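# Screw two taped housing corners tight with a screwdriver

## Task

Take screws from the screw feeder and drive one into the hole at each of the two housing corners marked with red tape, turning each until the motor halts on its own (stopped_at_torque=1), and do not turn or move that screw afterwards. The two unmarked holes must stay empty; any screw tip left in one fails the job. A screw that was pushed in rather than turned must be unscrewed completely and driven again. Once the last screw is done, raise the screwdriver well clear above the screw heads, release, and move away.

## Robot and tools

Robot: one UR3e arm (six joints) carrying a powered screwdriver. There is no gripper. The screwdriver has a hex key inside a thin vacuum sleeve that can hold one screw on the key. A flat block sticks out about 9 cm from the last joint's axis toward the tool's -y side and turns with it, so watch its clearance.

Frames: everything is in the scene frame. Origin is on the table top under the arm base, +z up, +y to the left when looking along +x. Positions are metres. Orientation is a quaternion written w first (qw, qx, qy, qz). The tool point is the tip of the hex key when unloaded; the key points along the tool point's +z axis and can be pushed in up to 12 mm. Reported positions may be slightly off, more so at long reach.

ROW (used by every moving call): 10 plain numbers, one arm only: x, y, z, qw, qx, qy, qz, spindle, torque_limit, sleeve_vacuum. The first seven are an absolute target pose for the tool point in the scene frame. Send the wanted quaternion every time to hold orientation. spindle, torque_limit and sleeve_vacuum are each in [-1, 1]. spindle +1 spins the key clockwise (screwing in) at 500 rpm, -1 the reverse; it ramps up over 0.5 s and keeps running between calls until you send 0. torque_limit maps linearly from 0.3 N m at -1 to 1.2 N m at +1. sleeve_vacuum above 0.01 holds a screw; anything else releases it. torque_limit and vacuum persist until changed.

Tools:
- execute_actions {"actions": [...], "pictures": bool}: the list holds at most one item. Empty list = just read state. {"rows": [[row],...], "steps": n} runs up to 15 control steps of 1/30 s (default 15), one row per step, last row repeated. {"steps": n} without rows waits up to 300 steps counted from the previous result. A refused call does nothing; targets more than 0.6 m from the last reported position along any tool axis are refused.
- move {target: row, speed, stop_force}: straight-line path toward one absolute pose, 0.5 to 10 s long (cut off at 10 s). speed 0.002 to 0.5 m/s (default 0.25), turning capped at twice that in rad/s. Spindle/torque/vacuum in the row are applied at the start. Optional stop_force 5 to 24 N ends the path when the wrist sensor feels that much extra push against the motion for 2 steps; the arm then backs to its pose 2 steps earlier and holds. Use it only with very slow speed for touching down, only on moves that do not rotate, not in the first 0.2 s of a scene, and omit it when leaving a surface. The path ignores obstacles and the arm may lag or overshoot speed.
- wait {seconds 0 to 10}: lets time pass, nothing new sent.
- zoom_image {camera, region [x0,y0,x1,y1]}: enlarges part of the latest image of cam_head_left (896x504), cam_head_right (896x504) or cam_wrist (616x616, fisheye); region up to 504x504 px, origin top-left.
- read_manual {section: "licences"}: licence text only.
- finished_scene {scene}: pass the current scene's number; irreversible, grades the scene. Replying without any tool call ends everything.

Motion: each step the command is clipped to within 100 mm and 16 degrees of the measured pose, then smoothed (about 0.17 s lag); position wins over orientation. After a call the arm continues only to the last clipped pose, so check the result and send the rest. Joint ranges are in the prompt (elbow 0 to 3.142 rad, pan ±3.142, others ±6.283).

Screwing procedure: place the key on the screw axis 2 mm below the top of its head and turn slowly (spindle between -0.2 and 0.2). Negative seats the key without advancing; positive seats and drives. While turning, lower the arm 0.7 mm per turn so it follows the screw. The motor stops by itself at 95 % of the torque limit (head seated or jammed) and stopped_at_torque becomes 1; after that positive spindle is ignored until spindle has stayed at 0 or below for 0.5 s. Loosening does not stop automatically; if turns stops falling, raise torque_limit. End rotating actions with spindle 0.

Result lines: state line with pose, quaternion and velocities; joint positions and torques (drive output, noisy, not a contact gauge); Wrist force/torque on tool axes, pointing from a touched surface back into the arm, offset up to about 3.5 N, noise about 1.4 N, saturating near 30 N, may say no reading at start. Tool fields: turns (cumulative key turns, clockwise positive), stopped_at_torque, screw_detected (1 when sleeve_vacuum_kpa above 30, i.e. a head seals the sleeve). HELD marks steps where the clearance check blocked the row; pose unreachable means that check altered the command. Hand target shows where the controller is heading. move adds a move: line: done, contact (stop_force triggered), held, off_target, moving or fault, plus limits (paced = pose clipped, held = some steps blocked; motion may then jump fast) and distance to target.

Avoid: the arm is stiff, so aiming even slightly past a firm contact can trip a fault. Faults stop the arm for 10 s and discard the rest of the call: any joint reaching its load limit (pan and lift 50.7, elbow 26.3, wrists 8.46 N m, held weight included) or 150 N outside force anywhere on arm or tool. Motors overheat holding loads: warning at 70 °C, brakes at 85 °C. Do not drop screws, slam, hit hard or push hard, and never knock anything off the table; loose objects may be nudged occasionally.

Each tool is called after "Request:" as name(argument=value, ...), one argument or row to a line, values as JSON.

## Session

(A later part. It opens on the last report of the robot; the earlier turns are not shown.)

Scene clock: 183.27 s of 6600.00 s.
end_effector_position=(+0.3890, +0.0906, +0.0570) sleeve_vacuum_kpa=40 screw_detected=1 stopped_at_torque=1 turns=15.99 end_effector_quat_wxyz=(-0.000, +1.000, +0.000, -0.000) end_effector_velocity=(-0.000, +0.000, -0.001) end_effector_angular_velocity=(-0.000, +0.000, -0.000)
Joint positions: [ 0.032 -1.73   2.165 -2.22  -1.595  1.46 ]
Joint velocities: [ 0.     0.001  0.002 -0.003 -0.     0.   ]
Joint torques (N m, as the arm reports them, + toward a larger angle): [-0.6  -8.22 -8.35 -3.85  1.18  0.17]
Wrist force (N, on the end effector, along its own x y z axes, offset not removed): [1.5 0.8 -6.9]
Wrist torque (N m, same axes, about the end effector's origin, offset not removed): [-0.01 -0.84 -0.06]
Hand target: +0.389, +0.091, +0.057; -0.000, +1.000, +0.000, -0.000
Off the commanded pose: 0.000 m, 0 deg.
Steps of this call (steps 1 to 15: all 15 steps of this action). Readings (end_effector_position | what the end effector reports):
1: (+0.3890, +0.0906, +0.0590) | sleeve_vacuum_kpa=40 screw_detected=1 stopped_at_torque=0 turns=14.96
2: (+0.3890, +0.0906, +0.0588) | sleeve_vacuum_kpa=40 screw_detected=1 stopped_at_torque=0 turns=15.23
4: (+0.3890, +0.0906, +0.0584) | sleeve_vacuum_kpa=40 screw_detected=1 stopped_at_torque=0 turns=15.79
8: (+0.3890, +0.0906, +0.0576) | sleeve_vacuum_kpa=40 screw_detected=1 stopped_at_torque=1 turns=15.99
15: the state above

Request:
execute_actions(
  actions=[
    {"rows": [[0.389,0.0906,0.057,0,1,0,0,0,0,0]], "steps": 4},
  ],
  pictures=false,
)

Request:
move(
  target=[0.389, 0.0906, 0.09, 0, 1, 0, 0, 0, 0, 0],
  speed=0.08,
)

Request:
move(
  target=[0.42, -0.07, 0.195, 0, 1, 0, 0, 0, 0, 0],
  speed=0.3,
)

Request:
move(
  target=[0.4278, -0.152, 0.178, 0, 1, 0, 0, 0, 0, 1],
  speed=0.2,
)

Request:
zoom_image(
  camera="cam_wrist",
  region=[325, 265, 365, 305],
)

Request:
zoom_image(
  camera="cam_head_left",
  region=[415, 165, 455, 205],
)

Request:
zoom_image(
  camera="cam_head_left",
  region=[350, 255, 400, 305],
)

Scene clock: 190.57 s of 6600.00 s.
end_effector_position=(+0.3890, +0.0906, +0.0570) sleeve_vacuum_kpa=0 screw_detected=0 stopped_at_torque=1 turns=15.99 end_effector_quat_wxyz=(-0.000, +1.000, -0.000, -0.000) end_effector_velocity=(+0.000, -0.001, +0.000) end_effector_angular_velocity=(-0.001, -0.000, -0.001)
Joint positions: [ 0.032 -1.73   2.165 -2.221 -1.595  1.46 ]
Joint velocities: [-0.001  0.    -0.001 -0.    -0.001 -0.   ]
Joint torques (N m, as the arm reports them, + toward a larger angle): [-0.44 -8.51 -8.33 -3.83  1.05  0.97]
Wrist force (N, on the end effector, along its own x y z axes, offset not removed): [1.4 2.0 -7.3]
Wrist torque (N m, same axes, about the end effector's origin, offset not removed): [0.27 -0.91 -0.08]
Hand target: +0.389, +0.091, +0.057; -0.000, +1.000, +0.000, -0.000
Off the commanded pose: 0.000 m, 0 deg.
Steps of this call (steps 1 to 90: nothing new was sent; then 4.17 s passed at rest; steps 91 to 94: all 4 steps of this action). Readings (end_effector_position | what the end effector reports):
91: (+0.3890, +0.0906, +0.0570) | sleeve_vacuum_kpa=0 screw_detected=0 stopped_at_torque=1 turns=15.99
92: (+0.3890, +0.0906, +0.0570) | sleeve_vacuum_kpa=0 screw_detected=0 stopped_at_torque=1 turns=15.99
94: the state above

Scene clock: 191.67 s of 6600.00 s.
end_effector_position=(+0.3890, +0.0906, +0.0898) sleeve_vacuum_kpa=0 screw_detected=0 stopped_at_torque=1 turns=15.98 end_effector_quat_wxyz=(+0.000, +1.000, +0.000, +0.000) end_effector_velocity=(-0.000, +0.001, +0.002) end_effector_angular_velocity=(+0.001, +0.003, -0.000)
Joint positions: [ 0.035 -1.812  2.067 -2.041 -1.596  1.463]
Joint velocities: [ 0.    -0.002 -0.009  0.013  0.001  0.001]
Joint torques (N m, as the arm reports them, + toward a larger angle): [  2.4  -14.99 -15.2   -2.3   -0.18   0.32]
Wrist force (N, on the end effector, along its own x y z axes, offset not removed): [0.9 -0.2 -0.3]
Wrist torque (N m, same axes, about the end effector's origin, offset not removed): [-0.07 -0.28 -0.03]
Hand target: +0.389, +0.091, +0.090; +0.000, +1.000, +0.000, +0.000
Off the commanded pose: 0.000 m, 0 deg.
move: done

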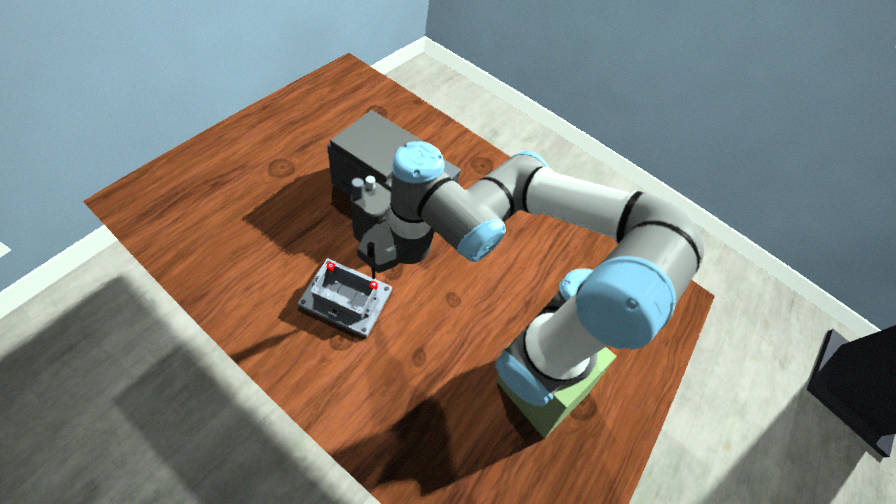

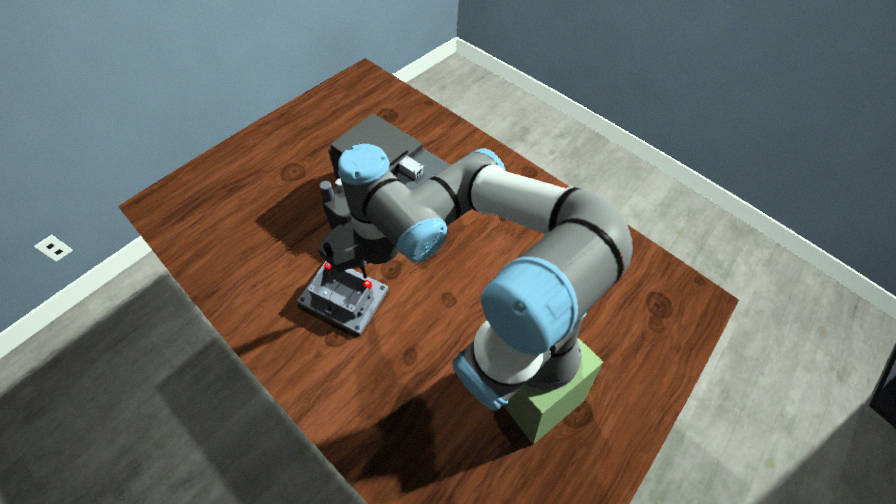

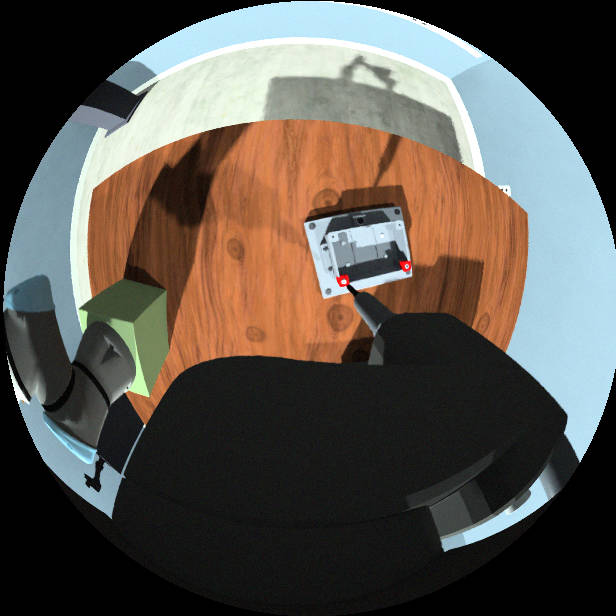

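Scene clock: 192.97 s of 6600.00 s.
end_effector_position=(+0.4202, -0.0697, +0.1950) sleeve_vacuum_kpa=0 screw_detected=0 stopped_at_torque=1 turns=15.98 end_effector_quat_wxyz=(+0.000, +1.000, -0.000, +0.000) end_effector_velocity=(+0.001, -0.001, +0.001) end_effector_angular_velocity=(+0.007, +0.005, +0.003)
Joint positions: [-0.589 -1.846  1.527 -1.442 -1.466  0.852]
Joint velocities: [-0.006  0.018 -0.028  0.02   0.003 -0.01 ]
Joint torques (N m, as the arm reports them, + toward a larger angle): [ -2.12  -9.37 -15.47  -2.07   1.28  -1.16]
Wrist force (N, on the end effector, along its own x y z axes, offset not removed): [0.5 -0.7 0.1]
Wrist torque (N m, same axes, about the end effector's origin, offset not removed): [-0.22 -0.11 0.01]
Hand target: +0.420, -0.070, +0.195; -0.000, +1.000, -0.000, +0.000
Off the commanded pose: 0.000 m, 0 deg.
move: done

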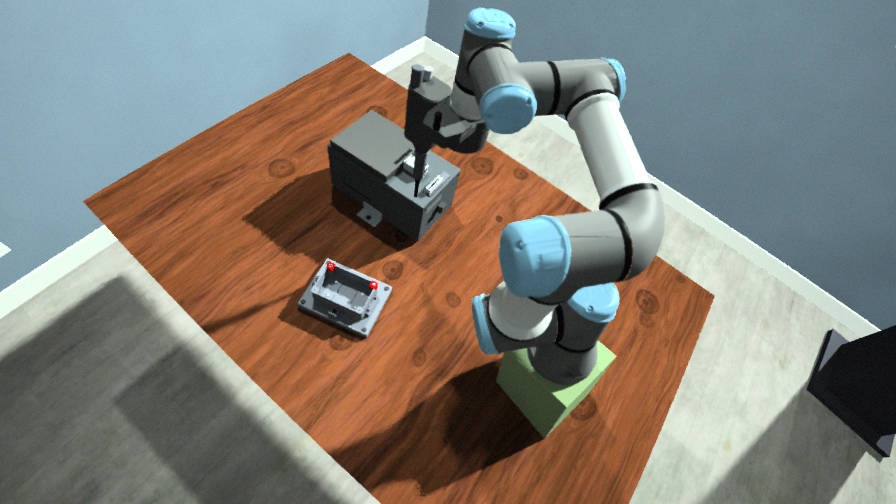

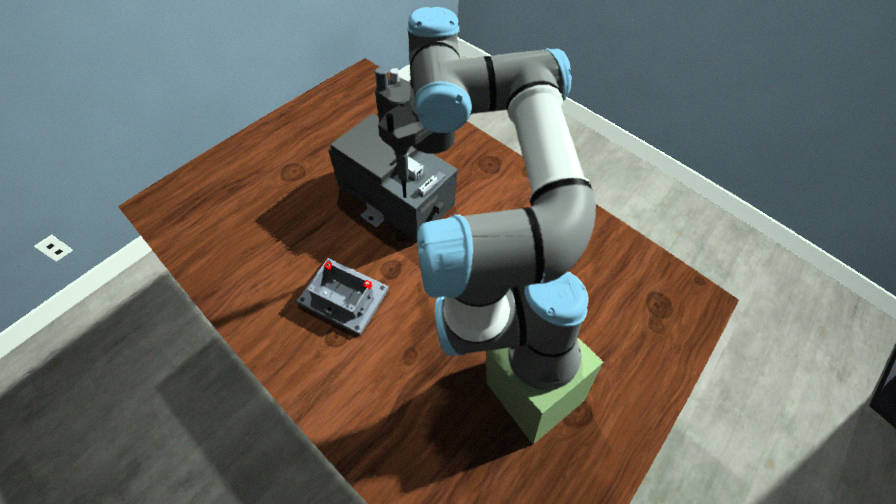

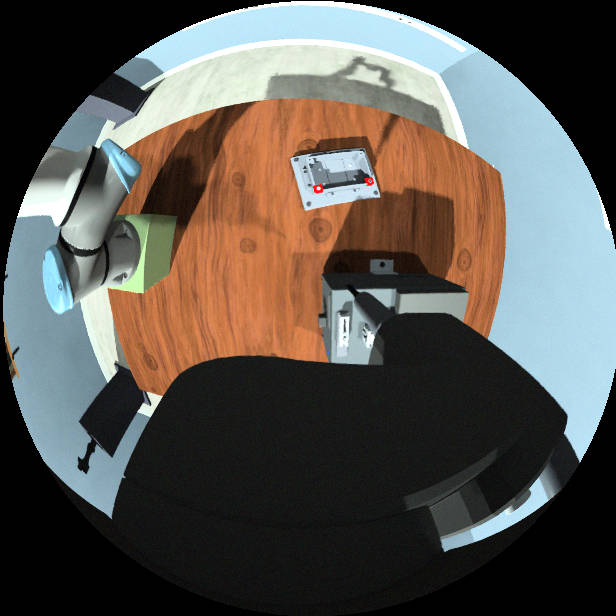

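Scene clock: 193.93 s of 6600.00 s.
end_effector_position=(+0.4279, -0.1519, +0.1781) sleeve_vacuum_kpa=14 screw_detected=0 stopped_at_torque=1 turns=15.98 end_effector_quat_wxyz=(+0.000, +1.000, -0.000, +0.000) end_effector_velocity=(+0.001, -0.002, -0.000) end_effector_angular_velocity=(+0.000, +0.000, +0.002)
Joint positions: [-0.788 -1.689  1.449 -1.496 -1.431  0.654]
Joint velocities: [-0.002  0.008 -0.007  0.     0.    -0.004]
Joint torques (N m, as the arm reports them, + toward a larger angle): [ -2.95 -12.08 -15.19  -3.26   1.4   -1.2 ]
Wrist force (N, on the end effector, along its own x y z axes, offset not removed): [3.4 1.7 0.4]
Wrist torque (N m, same axes, about the end effector's origin, offset not removed): [0.50 -1.01 -0.22]
Hand target: +0.428, -0.152, +0.178; -0.000, +1.000, -0.000, +0.000
Off the commanded pose: 0.000 m, 0 deg.
move: done

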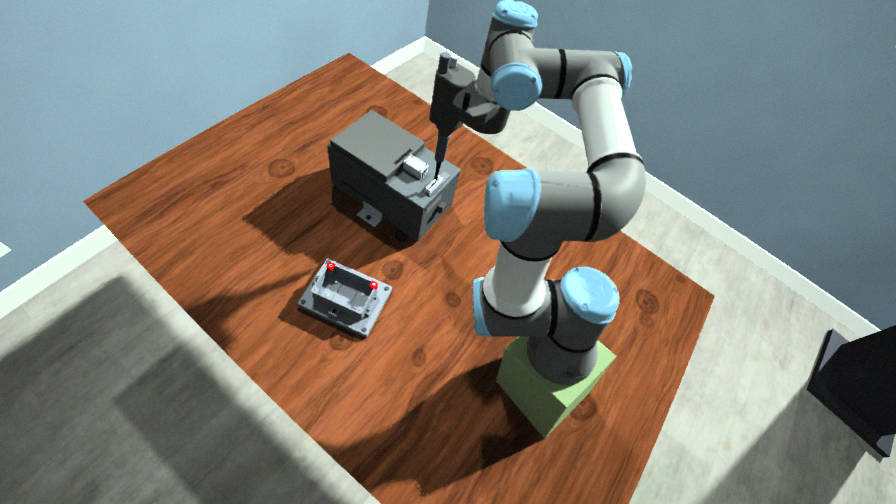

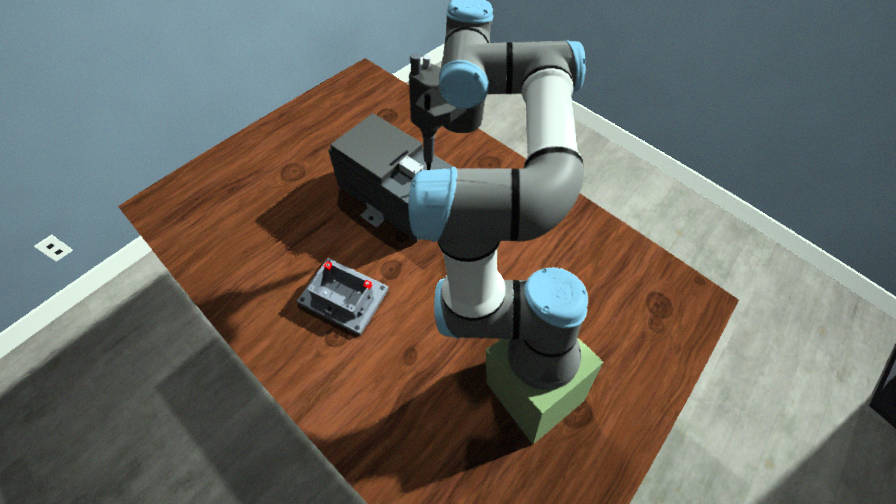

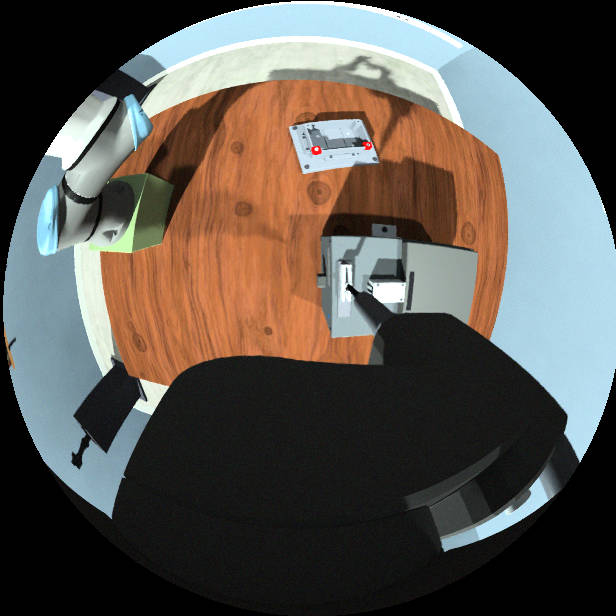

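Region (325, 265, 365, 305) of cam_wrist's 616x616 image, scaled by 12.600, with more detail than that image has.

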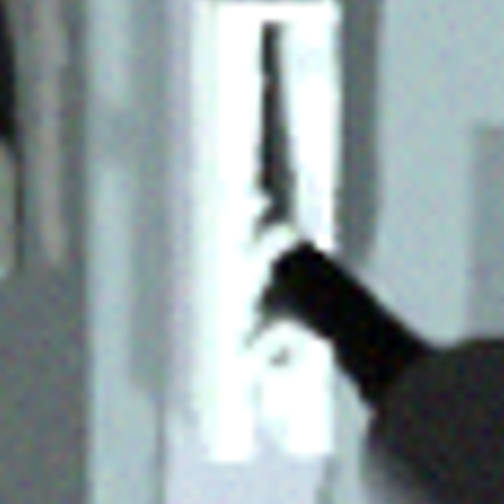

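Region (415, 165, 455, 205) of cam_head_left's 896x504 image, scaled by 12.600, with more detail than that image has.

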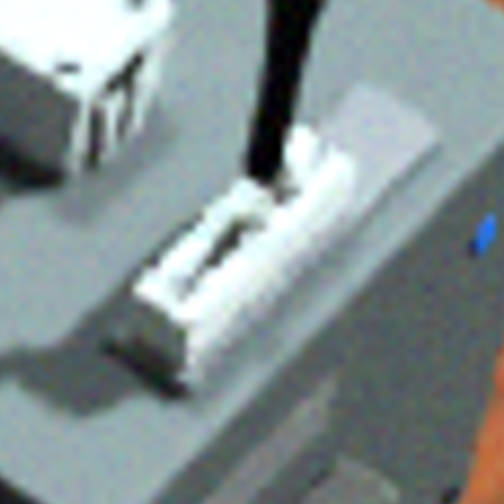

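Region (350, 255, 400, 305) of cam_head_left's 896x504 image, scaled by 10.080, with more detail than that image has.

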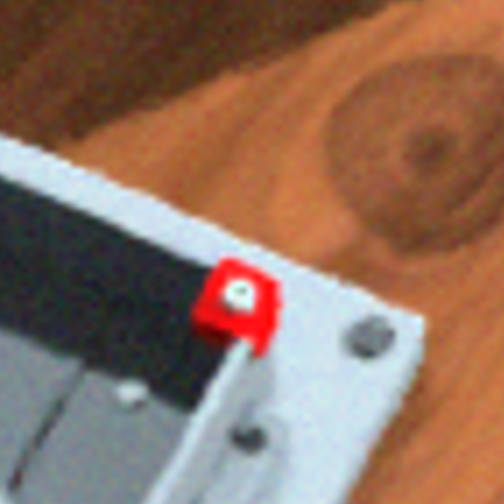

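Request:
execute_actions(
  actions=[
    {"rows": [[0.4283,-0.1527,0.177,0,1,0,0,0,0,1],[0.4283,-0.1527,0.176,0,1,0,0,0,0,1],[0.4283,-0.1527,0.175,0,1,0,0,0,0,1],[0.4283,-0.1527,0.174,0,1,0,0,0,0,1],[0.4283,-0.1527,0.173,0,1,0,0,0,0,1],[0.4283,-0.1527,0.172,0,1,0,0,0,0,1],[0.4283,-0.1527,0.171,0,1,0,0,0,0,1],[0.4283,-0.1527,0.170,0,1,0,0,-0.2,0,1],[0.4283,-0.1527,0.1695,0,1,0,0,-0.2,0,1],[0.4283,-0.1527,0.169,0,1,0,0,-0.2,0,1],[0.4283,-0.1527,0.1685,0,1,0,0,-0.2,0,1],[0.4283,-0.1527,0.168,0,1,0,0,-0.2,0,1],[0.4283,-0.1527,0.1675,0,1,0,0,-0.2,0,1],[0.4283,-0.1527,0.167,0,1,0,0,-0.2,0,1],[0.4283,-0.1527,0.1665,0,1,0,0,-0.2,0,1]], "steps": 15},
  ],
  pictures=false,
)

Request:
execute_actions(
  actions=[
    {"rows": [[0.4283,-0.1527,0.166,0,1,0,0,-0.15,0,1],[0.4283,-0.1527,0.1655,0,1,0,0,-0.15,0,1],[0.4283,-0.1527,0.165,0,1,0,0,-0.15,0,1],[0.4283,-0.1527,0.165,0,1,0,0,-0.15,0,1],[0.4283,-0.1527,0.165,0,1,0,0,-0.15,0,1],[0.4283,-0.1527,0.165,0,1,0,0,-0.15,0,1],[0.4283,-0.1527,0.165,0,1,0,0,-0.15,0,1],[0.4283,-0.1527,0.165,0,1,0,0,-0.15,0,1],[0.4283,-0.1527,0.165,0,1,0,0,-0.15,0,1],[0.4283,-0.1527,0.165,0,1,0,0,-0.15,0,1],[0.4283,-0.1527,0.165,0,1,0,0,-0.15,0,1],[0.4283,-0.1527,0.165,0,1,0,0,-0.15,0,1],[0.4283,-0.1527,0.165,0,1,0,0,-0.15,0,1],[0.4283,-0.1527,0.165,0,1,0,0,-0.15,0,1],[0.4283,-0.1527,0.165,0,1,0,0,0,0,1]], "steps": 15},
  ],
  pictures=false,
)

Scene clock: 203.80 s of 6600.00 s.
end_effector_position=(+0.4283, -0.1527, +0.1686) sleeve_vacuum_kpa=14 screw_detected=0 stopped_at_torque=1 turns=15.60 end_effector_quat_wxyz=(-0.000, +1.000, +0.000, -0.000) end_effector_velocity=(+0.001, -0.001, -0.016) end_effector_angular_velocity=(-0.003, -0.004, -0.000)
Joint positions: [-0.784 -1.684  1.488 -1.541 -1.432  0.659]
Joint velocities: [ 0.008  0.001  0.075 -0.083 -0.001  0.009]
Joint torques (N m, as the arm reports them, + toward a larger angle): [  3.1  -11.32 -10.71  -3.91  -0.08   1.12]
Wrist force (N, on the end effector, along its own x y z axes, offset not removed): [0.8 0.2 -0.7]
Wrist torque (N m, same axes, about the end effector's origin, offset not removed): [0.02 -0.14 -0.12]
Hand target: +0.428, -0.153, +0.167; -0.000, +1.000, +0.000, -0.000
Off the commanded pose: 0.002 m, 0 deg.
Steps of this call (steps 1 to 90: nothing new was sent; then 6.37 s passed at rest; steps 91 to 105: all 15 steps of this action). Readings (end_effector_position | what the end effector reports):
91: (+0.4279, -0.1519, +0.1781) | sleeve_vacuum_kpa=14 screw_detected=0 stopped_at_torque=1 turns=15.98
92: (+0.4279, -0.1520, +0.1779) | sleeve_vacuum_kpa=14 screw_detected=0 stopped_at_torque=1 turns=15.98
94: (+0.4282, -0.1524, +0.1771) | sleeve_vacuum_kpa=14 screw_detected=0 stopped_at_torque=1 turns=15.98
98: (+0.4283, -0.1527, +0.1738) | sleeve_vacuum_kpa=14 screw_detected=0 stopped_at_torque=1 turns=15.97
105: the state above

Scene clock: 204.30 s of 6600.00 s.
end_effector_position=(+0.4283, -0.1527, +0.1650) sleeve_vacuum_kpa=40 screw_detected=1 stopped_at_torque=1 turns=15.01 end_effector_quat_wxyz=(-0.000, +1.000, -0.000, -0.000) end_effector_velocity=(+0.000, +0.000, -0.000) end_effector_angular_velocity=(+0.000, -0.001, -0.000)
Joint positions: [-0.782 -1.683  1.505 -1.558 -1.432  0.661]
Joint velocities: [ 0.001  0.     0.001 -0.001  0.     0.001]
Joint torques (N m, as the arm reports them, + toward a larger angle): [  3.49 -14.27  -9.72  -3.28  -0.48   1.09]
Wrist force (N, on the end effector, along its own x y z axes, offset not removed): [1.4 0.8 -4.2]
Wrist torque (N m, same axes, about the end effector's origin, offset not removed): [0.27 -0.27 -0.15]
Hand target: +0.428, -0.153, +0.165; -0.000, +1.000, +0.000, -0.000
Off the commanded pose: 0.000 m, 0 deg.
Steps of this call (steps 1 to 15: all 15 steps of this action). Readings (end_effector_position | what the end effector reports):
1: (+0.4284, -0.1527, +0.1681) | sleeve_vacuum_kpa=14 screw_detected=0 stopped_at_torque=1 turns=15.55
2: (+0.4283, -0.1527, +0.1675) | sleeve_vacuum_kpa=33 screw_detected=1 stopped_at_torque=1 turns=15.51
4: (+0.4283, -0.1527, +0.1665) | sleeve_vacuum_kpa=39 screw_detected=1 stopped_at_torque=1 turns=15.43
8: (+0.4283, -0.1527, +0.1654) | sleeve_vacuum_kpa=40 screw_detected=1 stopped_at_torque=1 turns=15.26
15: the state above

Request:
move(
  target=[0.4283, -0.1527, 0.20, 0, 1, 0, 0, 0, 0, 1],
  speed=0.1,
)

Request:
move(
  target=[0.488, 0.111, 0.095, 0, 1, 0, 0, 0, 0, 1],
  speed=0.3,
)

Request:
zoom_image(
  camera="cam_wrist",
  region=[325, 265, 365, 305],
)

Request:
zoom_image(
  camera="cam_head_left",
  region=[307, 236, 357, 286],
)

Scene clock: 212.77 s of 6600.00 s.
end_effector_position=(+0.4283, -0.1527, +0.1999) sleeve_vacuum_kpa=40 screw_detected=1 stopped_at_torque=1 turns=15.01 end_effector_quat_wxyz=(+0.000, +1.000, -0.000, +0.000) end_effector_velocity=(-0.001, -0.001, +0.001) end_effector_angular_velocity=(+0.001, +0.004, -0.000)
Joint positions: [-0.8   -1.68   1.336 -1.391 -1.429  0.642]
Joint velocities: [-0.001  0.007 -0.018  0.014 -0.002 -0.001]
Joint torques (N m, as the arm reports them, + toward a larger angle): [ -2.48 -11.6  -15.27  -2.06   0.08  -1.19]
Wrist force (N, on the end effector, along its own x y z axes, offset not removed): [2.2 -0.2 -1.4]
Wrist torque (N m, same axes, about the end effector's origin, offset not removed): [-0.09 -0.76 -0.04]
Hand target: +0.428, -0.153, +0.200; +0.000, +1.000, -0.000, +0.000
Off the commanded pose: 0.000 m, 0 deg.
After step 90, 4.60 s passed at rest.
move: done

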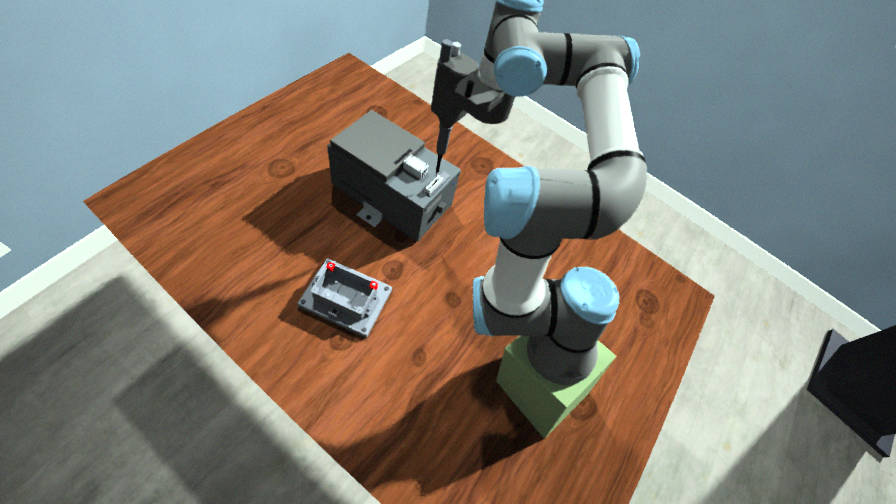

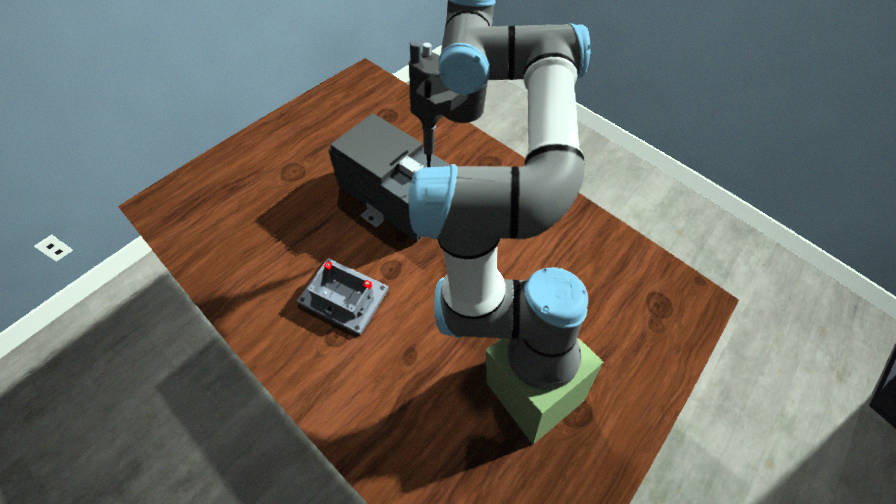

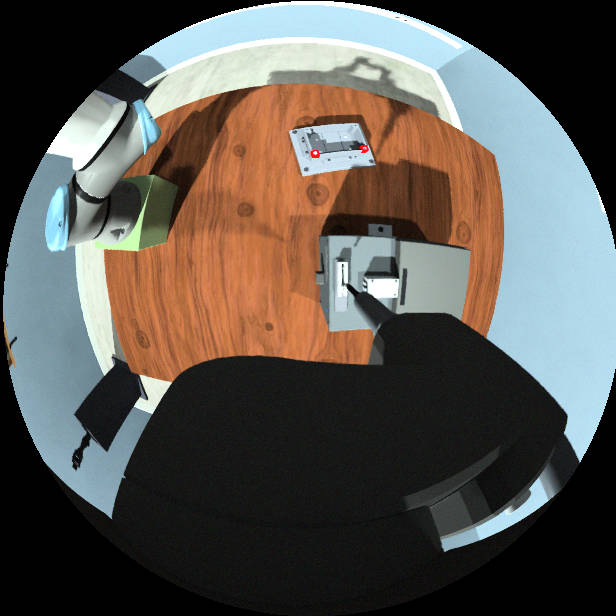

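Scene clock: 214.33 s of 6600.00 s.
end_effector_position=(+0.4876, +0.1105, +0.0952) sleeve_vacuum_kpa=40 screw_detected=1 stopped_at_torque=1 turns=15.01 end_effector_quat_wxyz=(-0.000, +1.000, +0.000, +0.000) end_effector_velocity=(+0.001, +0.001, -0.001) end_effector_angular_velocity=(-0.008, +0.008, -0.003)
Joint positions: [ 0.127 -1.392  1.541 -1.933 -1.615  1.553]
Joint velocities: [ 0.012  0.023 -0.032  0.018 -0.01   0.016]
Joint torques (N m, as the arm reports them, + toward a larger angle): [  6.17 -16.54 -15.18  -2.41  -0.69   1.01]
Wrist force (N, on the end effector, along its own x y z axes, offset not removed): [2.0 0.1 -0.7]
Wrist torque (N m, same axes, about the end effector's origin, offset not removed): [-0.01 -0.52 -0.10]
Hand target: +0.488, +0.111, +0.095; +0.000, +1.000, +0.000, -0.000
Off the commanded pose: 0.001 m, 0 deg.
move: done

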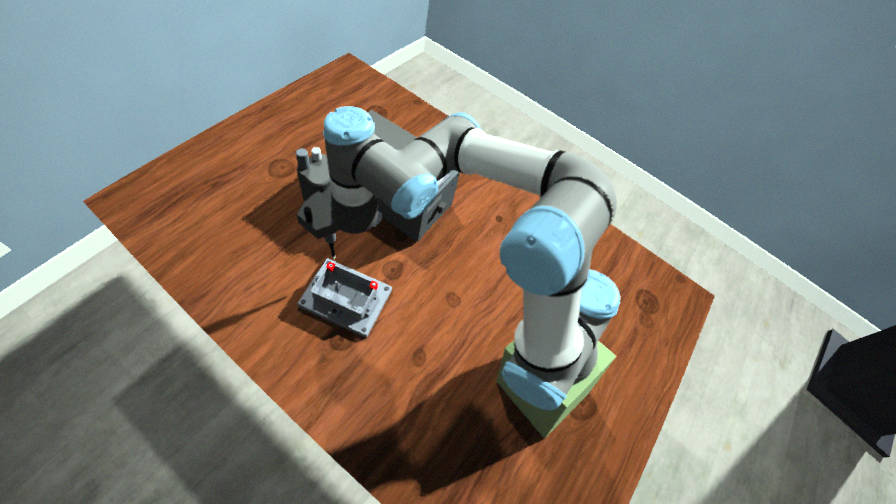

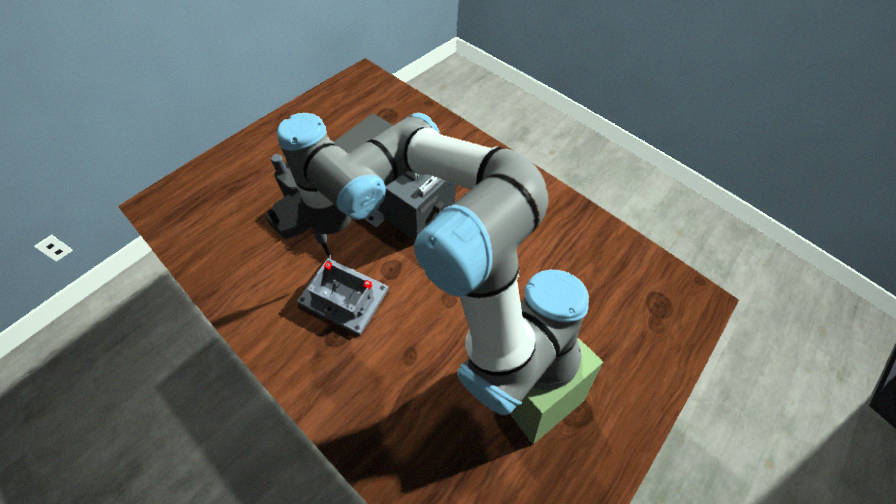

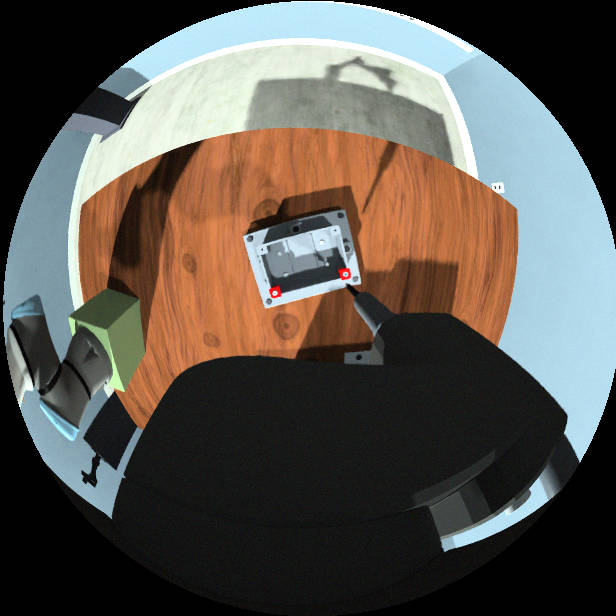

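Region (325, 265, 365, 305) of cam_wrist's 616x616 image, scaled by 12.600, with more detail than that image has.

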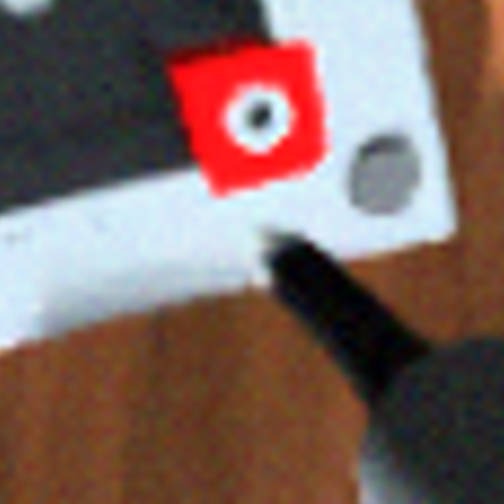

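Region (307, 236, 357, 286) of cam_head_left's 896x504 image, scaled by 10.080, with more detail than that image has.

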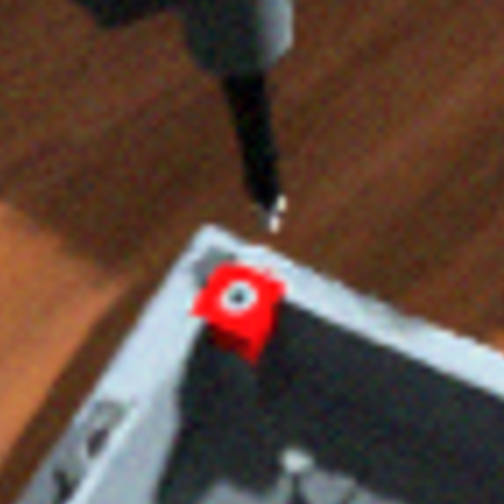

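Request:
move(
  target=[0.4918, 0.1199, 0.083, 0, 1, 0, 0, 0, 0, 1],
  speed=0.06,
)

Request:
zoom_image(
  camera="cam_wrist",
  region=[325, 265, 365, 305],
)

Request:
zoom_image(
  camera="cam_head_left",
  region=[316, 250, 346, 280],
)

Request:
zoom_image(
  camera="cam_head_right",
  region=[313, 250, 343, 280],
)

Scene clock: 219.33 s of 6600.00 s.
end_effector_position=(+0.4918, +0.1198, +0.0831) sleeve_vacuum_kpa=40 screw_detected=1 stopped_at_torque=1 turns=15.01 end_effector_quat_wxyz=(-0.000, +1.000, +0.000, +0.000) end_effector_velocity=(+0.000, +0.001, -0.001) end_effector_angular_velocity=(+0.000, +0.000, +0.001)
Joint positions: [ 0.153 -1.343  1.534 -1.973 -1.62   1.578]
Joint velocities: [ 0.002  0.005 -0.001 -0.003 -0.     0.002]
Joint torques (N m, as the arm reports them, + toward a larger angle): [  6.33 -17.43 -15.31  -4.47  -0.6    1.13]
Wrist force (N, on the end effector, along its own x y z axes, offset not removed): [0.2 -0.5 -1.1]
Wrist torque (N m, same axes, about the end effector's origin, offset not removed): [-0.17 -0.14 0.03]
Hand target: +0.492, +0.120, +0.083; +0.000, +1.000, +0.000, -0.000
Off the commanded pose: 0.000 m, 0 deg.
After step 90, 1.20 s passed at rest.
move: done

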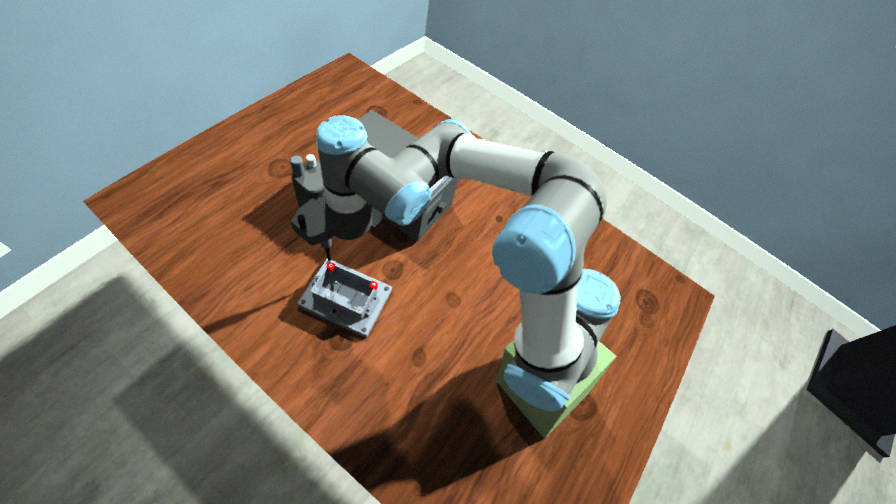

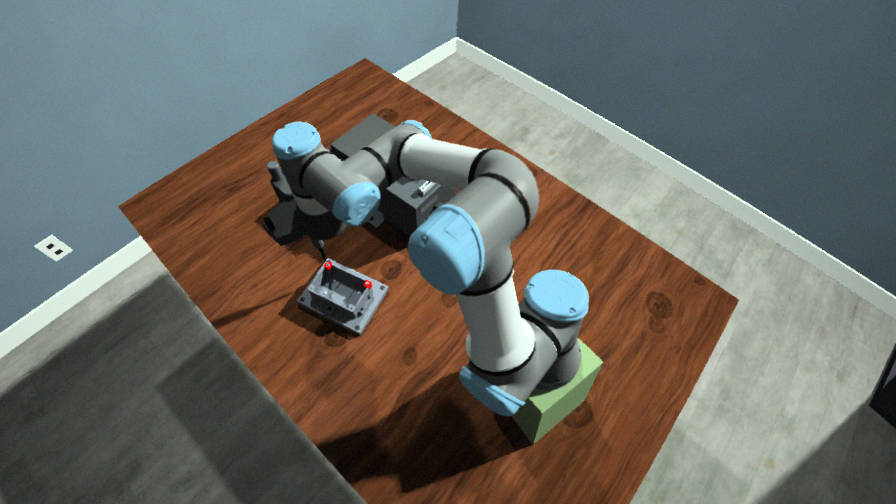

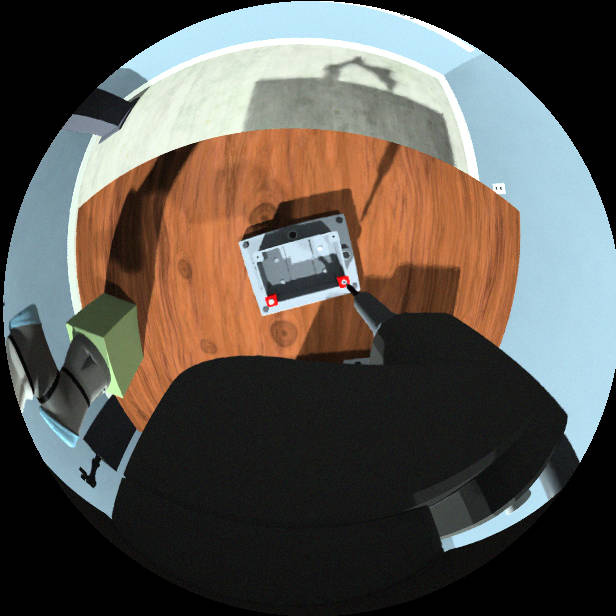

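Region (325, 265, 365, 305) of cam_wrist's 616x616 image, scaled by 12.600, with more detail than that image has.

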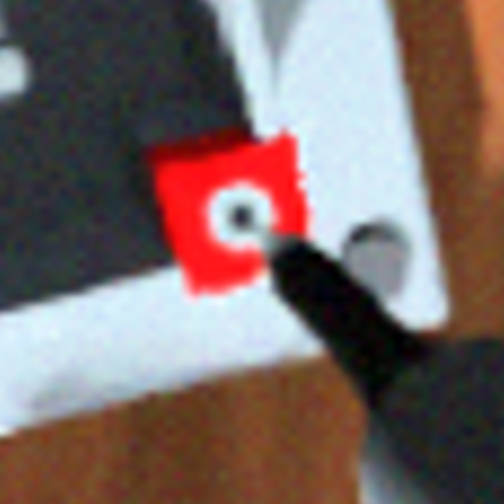

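Region (316, 250, 346, 280) of cam_head_left's 896x504 image, scaled by 16.800, with more detail than that image has.

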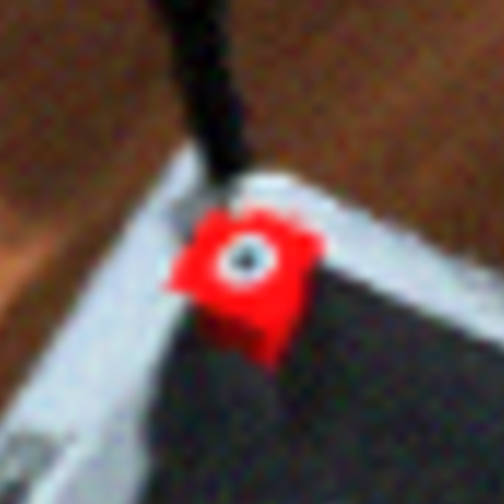

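Region (313, 250, 343, 280) of cam_head_right's 896x504 image, scaled by 16.800, with more detail than that image has.

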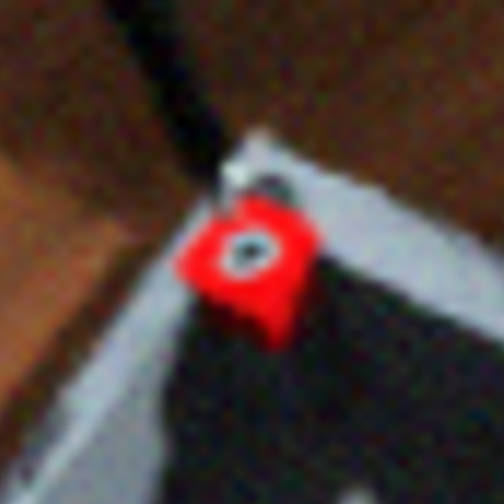

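Request:
execute_actions(
  actions=[
    {"rows": [[0.4911,0.1201,0.082,0,1,0,0,0,0,1],[0.4911,0.1201,0.081,0,1,0,0,0,0,1],[0.4911,0.1201,0.080,0,1,0,0,0,0,1],[0.4911,0.1201,0.079,0,1,0,0,0,0,1],[0.4911,0.1201,0.078,0,1,0,0,0,0,1],[0.4911,0.1201,0.077,0,1,0,0,0,0,1],[0.4911,0.1201,0.076,0,1,0,0,0,0,1],[0.4911,0.1201,0.0752,0,1,0,0,0,0,1],[0.4911,0.1201,0.0745,0,1,0,0,0,0,1],[0.4911,0.1201,0.074,0,1,0,0,0,0,1],[0.4911,0.1201,0.0735,0,1,0,0,0,0,1],[0.4911,0.1201,0.073,0,1,0,0,0,0,1],[0.4911,0.1201,0.0725,0,1,0,0,0.2,0,1],[0.4911,0.1201,0.072,0,1,0,0,0.2,0,1],[0.4911,0.1201,0.0715,0,1,0,0,0.2,0,1]], "steps": 15},
  ],
  pictures=false,
)

Request:
execute_actions(
  actions=[
    {"rows": [[0.4911,0.1201,0.071,0,1,0,0,0.2,0,1],[0.4911,0.1201,0.0705,0,1,0,0,0.2,0,1],[0.4911,0.1201,0.070,0,1,0,0,0.2,0,1],[0.4911,0.1201,0.0695,0,1,0,0,0.2,0,1],[0.4911,0.1201,0.069,0,1,0,0,0.2,0,1]], "steps": 15},
  ],
  pictures=false,
)

Request:
execute_actions(
  actions=[
    {"rows": [[0.4911,0.1201,0.069,0,1,0,0,0.3,0,1]], "steps": 15},
  ],
  pictures=false,
)

Request:
execute_actions(
  actions=[
    {"rows": [[0.4911,0.1201,0.069,0,1,0,0,0.3,0,1],[0.4911,0.1201,0.069,0,1,0,0,0.3,0,1],[0.4911,0.1201,0.069,0,1,0,0,0.3,0,1],[0.4911,0.1201,0.069,0,1,0,0,0.3,0,1],[0.4911,0.1201,0.069,0,1,0,0,0.3,0,1],[0.4911,0.1201,0.069,0,1,0,0,0.3,0,1],[0.4911,0.1201,0.069,0,1,0,0,0.3,0,1],[0.4911,0.1201,0.069,0,1,0,0,0.3,0,1],[0.4911,0.1201,0.069,0,1,0,0,0.3,0,1],[0.4911,0.1201,0.069,0,1,0,0,0.3,0,1],[0.4911,0.1201,0.069,0,1,0,0,0.3,0,1],[0.4911,0.1201,0.069,0,1,0,0,0.3,0,1],[0.4911,0.1201,0.069,0,1,0,0,0,0,1]], "steps": 14},
  ],
  pictures=false,
)

Scene clock: 229.33 s of 6600.00 s.
end_effector_position=(+0.4911, +0.1201, +0.0736) sleeve_vacuum_kpa=40 screw_detected=1 stopped_at_torque=0 turns=15.12 end_effector_quat_wxyz=(+0.000, +1.000, +0.000, -0.000) end_effector_velocity=(+0.000, -0.000, -0.017) end_effector_angular_velocity=(-0.001, -0.001, +0.000)
Joint positions: [ 0.152 -1.329  1.562 -2.014 -1.621  1.578]
Joint velocities: [-0.003  0.028  0.044 -0.073 -0.    -0.003]
Joint torques (N m, as the arm reports them, + toward a larger angle): [ -0.26 -16.73 -10.9   -4.42   0.44  -1.16]
Wrist force (N, on the end effector, along its own x y z axes, offset not removed): [2.0 -0.7 0.3]
Wrist torque (N m, same axes, about the end effector's origin, offset not removed): [-0.23 -0.51 0.06]
Hand target: +0.491, +0.120, +0.072; +0.000, +1.000, -0.000, -0.000
Off the commanded pose: 0.002 m, 0 deg.
Steps of this call (steps 1 to 90: nothing new was sent; then 6.50 s passed at rest; steps 91 to 105: all 15 steps of this action). Readings (end_effector_position | what the end effector reports):
91: (+0.4918, +0.1199, +0.0830) | sleeve_vacuum_kpa=40 screw_detected=1 stopped_at_torque=1 turns=15.01
92: (+0.4919, +0.1199, +0.0830) | sleeve_vacuum_kpa=40 screw_detected=1 stopped_at_torque=1 turns=15.01
94: (+0.4916, +0.1200, +0.0821) | sleeve_vacuum_kpa=40 screw_detected=1 stopped_at_torque=1 turns=15.01
98: (+0.4912, +0.1202, +0.0788) | sleeve_vacuum_kpa=40 screw_detected=1 stopped_at_torque=1 turns=15.01
105: the state above

Scene clock: 229.83 s of 6600.00 s.
end_effector_position=(+0.4911, +0.1201, +0.0691) sleeve_vacuum_kpa=40 screw_detected=1 stopped_at_torque=0 turns=15.96 end_effector_quat_wxyz=(+0.000, +1.000, -0.000, +0.000) end_effector_velocity=(-0.001, +0.000, -0.001) end_effector_angular_velocity=(+0.000, +0.001, +0.001)
Joint positions: [ 0.152 -1.322  1.574 -2.034 -1.62   1.577]
Joint velocities: [ 0.     0.001  0.003 -0.002  0.    -0.001]
Joint torques (N m, as the arm reports them, + toward a larger angle): [ -0.25 -16.    -9.32  -4.03   0.85  -1.21]
Wrist force (N, on the end effector, along its own x y z axes, offset not removed): [0.4 -0.9 -5.8]
Wrist torque (N m, same axes, about the end effector's origin, offset not removed): [-0.23 -0.50 0.05]
Hand target: +0.491, +0.120, +0.069; +0.000, +1.000, -0.000, -0.000
Off the commanded pose: 0.000 m, 0 deg.
Steps of this call (steps 1 to 15: all 15 steps of this action). Readings (end_effector_position | what the end effector reports):
1: (+0.4911, +0.1201, +0.0731) | sleeve_vacuum_kpa=40 screw_detected=1 stopped_at_torque=0 turns=15.18
2: (+0.4911, +0.1200, +0.0725) | sleeve_vacuum_kpa=40 screw_detected=1 stopped_at_torque=0 turns=15.24
4: (+0.4911, +0.1201, +0.0715) | sleeve_vacuum_kpa=40 screw_detected=1 stopped_at_torque=0 turns=15.35
8: (+0.4912, +0.1201, +0.0698) | sleeve_vacuum_kpa=40 screw_detected=1 stopped_at_torque=0 turns=15.57
15: the state above

Scene clock: 230.33 s of 6600.00 s.
end_effector_position=(+0.4911, +0.1201, +0.0690) sleeve_vacuum_kpa=40 screw_detected=1 stopped_at_torque=0 turns=17.20 end_effector_quat_wxyz=(-0.000, +1.000, +0.000, -0.000) end_effector_velocity=(-0.000, -0.001, -0.000) end_effector_angular_velocity=(-0.001, +0.001, -0.001)
Joint positions: [ 0.152 -1.322  1.574 -2.034 -1.62   1.577]
Joint velocities: [-0.001  0.     0.001  0.    -0.001  0.   ]
Joint torques (N m, as the arm reports them, + toward a larger angle): [ -0.1  -15.89  -9.7   -4.11   0.4   -1.09]
Wrist force (N, on the end effector, along its own x y z axes, offset not removed): [-1.0 -1.5 -5.0]
Wrist torque (N m, same axes, about the end effector's origin, offset not removed): [-0.39 -0.16 0.10]
Hand target: +0.491, +0.120, +0.069; -0.000, +1.000, +0.000, +0.000
Off the commanded pose: 0.000 m, 0 deg.
Steps of this call (steps 1 to 15: all 15 steps of this action). Readings (end_effector_position | what the end effector reports):
1: (+0.4911, +0.1201, +0.0690) | sleeve_vacuum_kpa=40 screw_detected=1 stopped_at_torque=0 turns=16.03
2: (+0.4911, +0.1201, +0.0690) | sleeve_vacuum_kpa=40 screw_detected=1 stopped_at_torque=0 turns=16.11
4: (+0.4911, +0.1201, +0.0690) | sleeve_vacuum_kpa=40 screw_detected=1 stopped_at_torque=0 turns=16.28
8: (+0.4911, +0.1201, +0.0690) | sleeve_vacuum_kpa=40 screw_detected=1 stopped_at_torque=0 turns=16.61
15: the state above

Scene clock: 230.80 s of 6600.00 s.
end_effector_position=(+0.4911, +0.1201, +0.0690) sleeve_vacuum_kpa=40 screw_detected=1 stopped_at_torque=0 turns=18.20 end_effector_quat_wxyz=(-0.000, +1.000, +0.000, -0.000) end_effector_velocity=(-0.000, +0.000, -0.000) end_effector_angular_velocity=(+0.000, +0.000, +0.000)
Joint positions: [ 0.152 -1.322  1.574 -2.034 -1.62   1.577]
Joint velocities: [ 0.001  0.     0.    -0.     0.     0.001]
Joint torques (N m, as the arm reports them, + toward a larger angle): [ -0.2  -15.89  -9.75  -4.16   0.02  -1.05]
Wrist force (N, on the end effector, along its own x y z axes, offset not removed): [-0.4 -0.5 -3.4]
Wrist torque (N m, same axes, about the end effector's origin, offset not removed): [-0.13 -0.19 0.00]
Hand target: +0.491, +0.120, +0.069; -0.000, +1.000, +0.000, -0.000
Off the commanded pose: 0.000 m, 0 deg.
Steps of this call (steps 1 to 14: all 14 steps of this action). Readings (end_effector_position | what the end effector reports):
1: (+0.4911, +0.1201, +0.0690) | sleeve_vacuum_kpa=40 screw_detected=1 stopped_at_torque=0 turns=17.28
2: (+0.4911, +0.1201, +0.0690) | sleeve_vacuum_kpa=40 screw_detected=1 stopped_at_torque=0 turns=17.36
4: (+0.4911, +0.1201, +0.0690) | sleeve_vacuum_kpa=40 screw_detected=1 stopped_at_torque=0 turns=17.53
8: (+0.4911, +0.1201, +0.0690) | sleeve_vacuum_kpa=40 screw_detected=1 stopped_at_torque=0 turns=17.86
14: the state above


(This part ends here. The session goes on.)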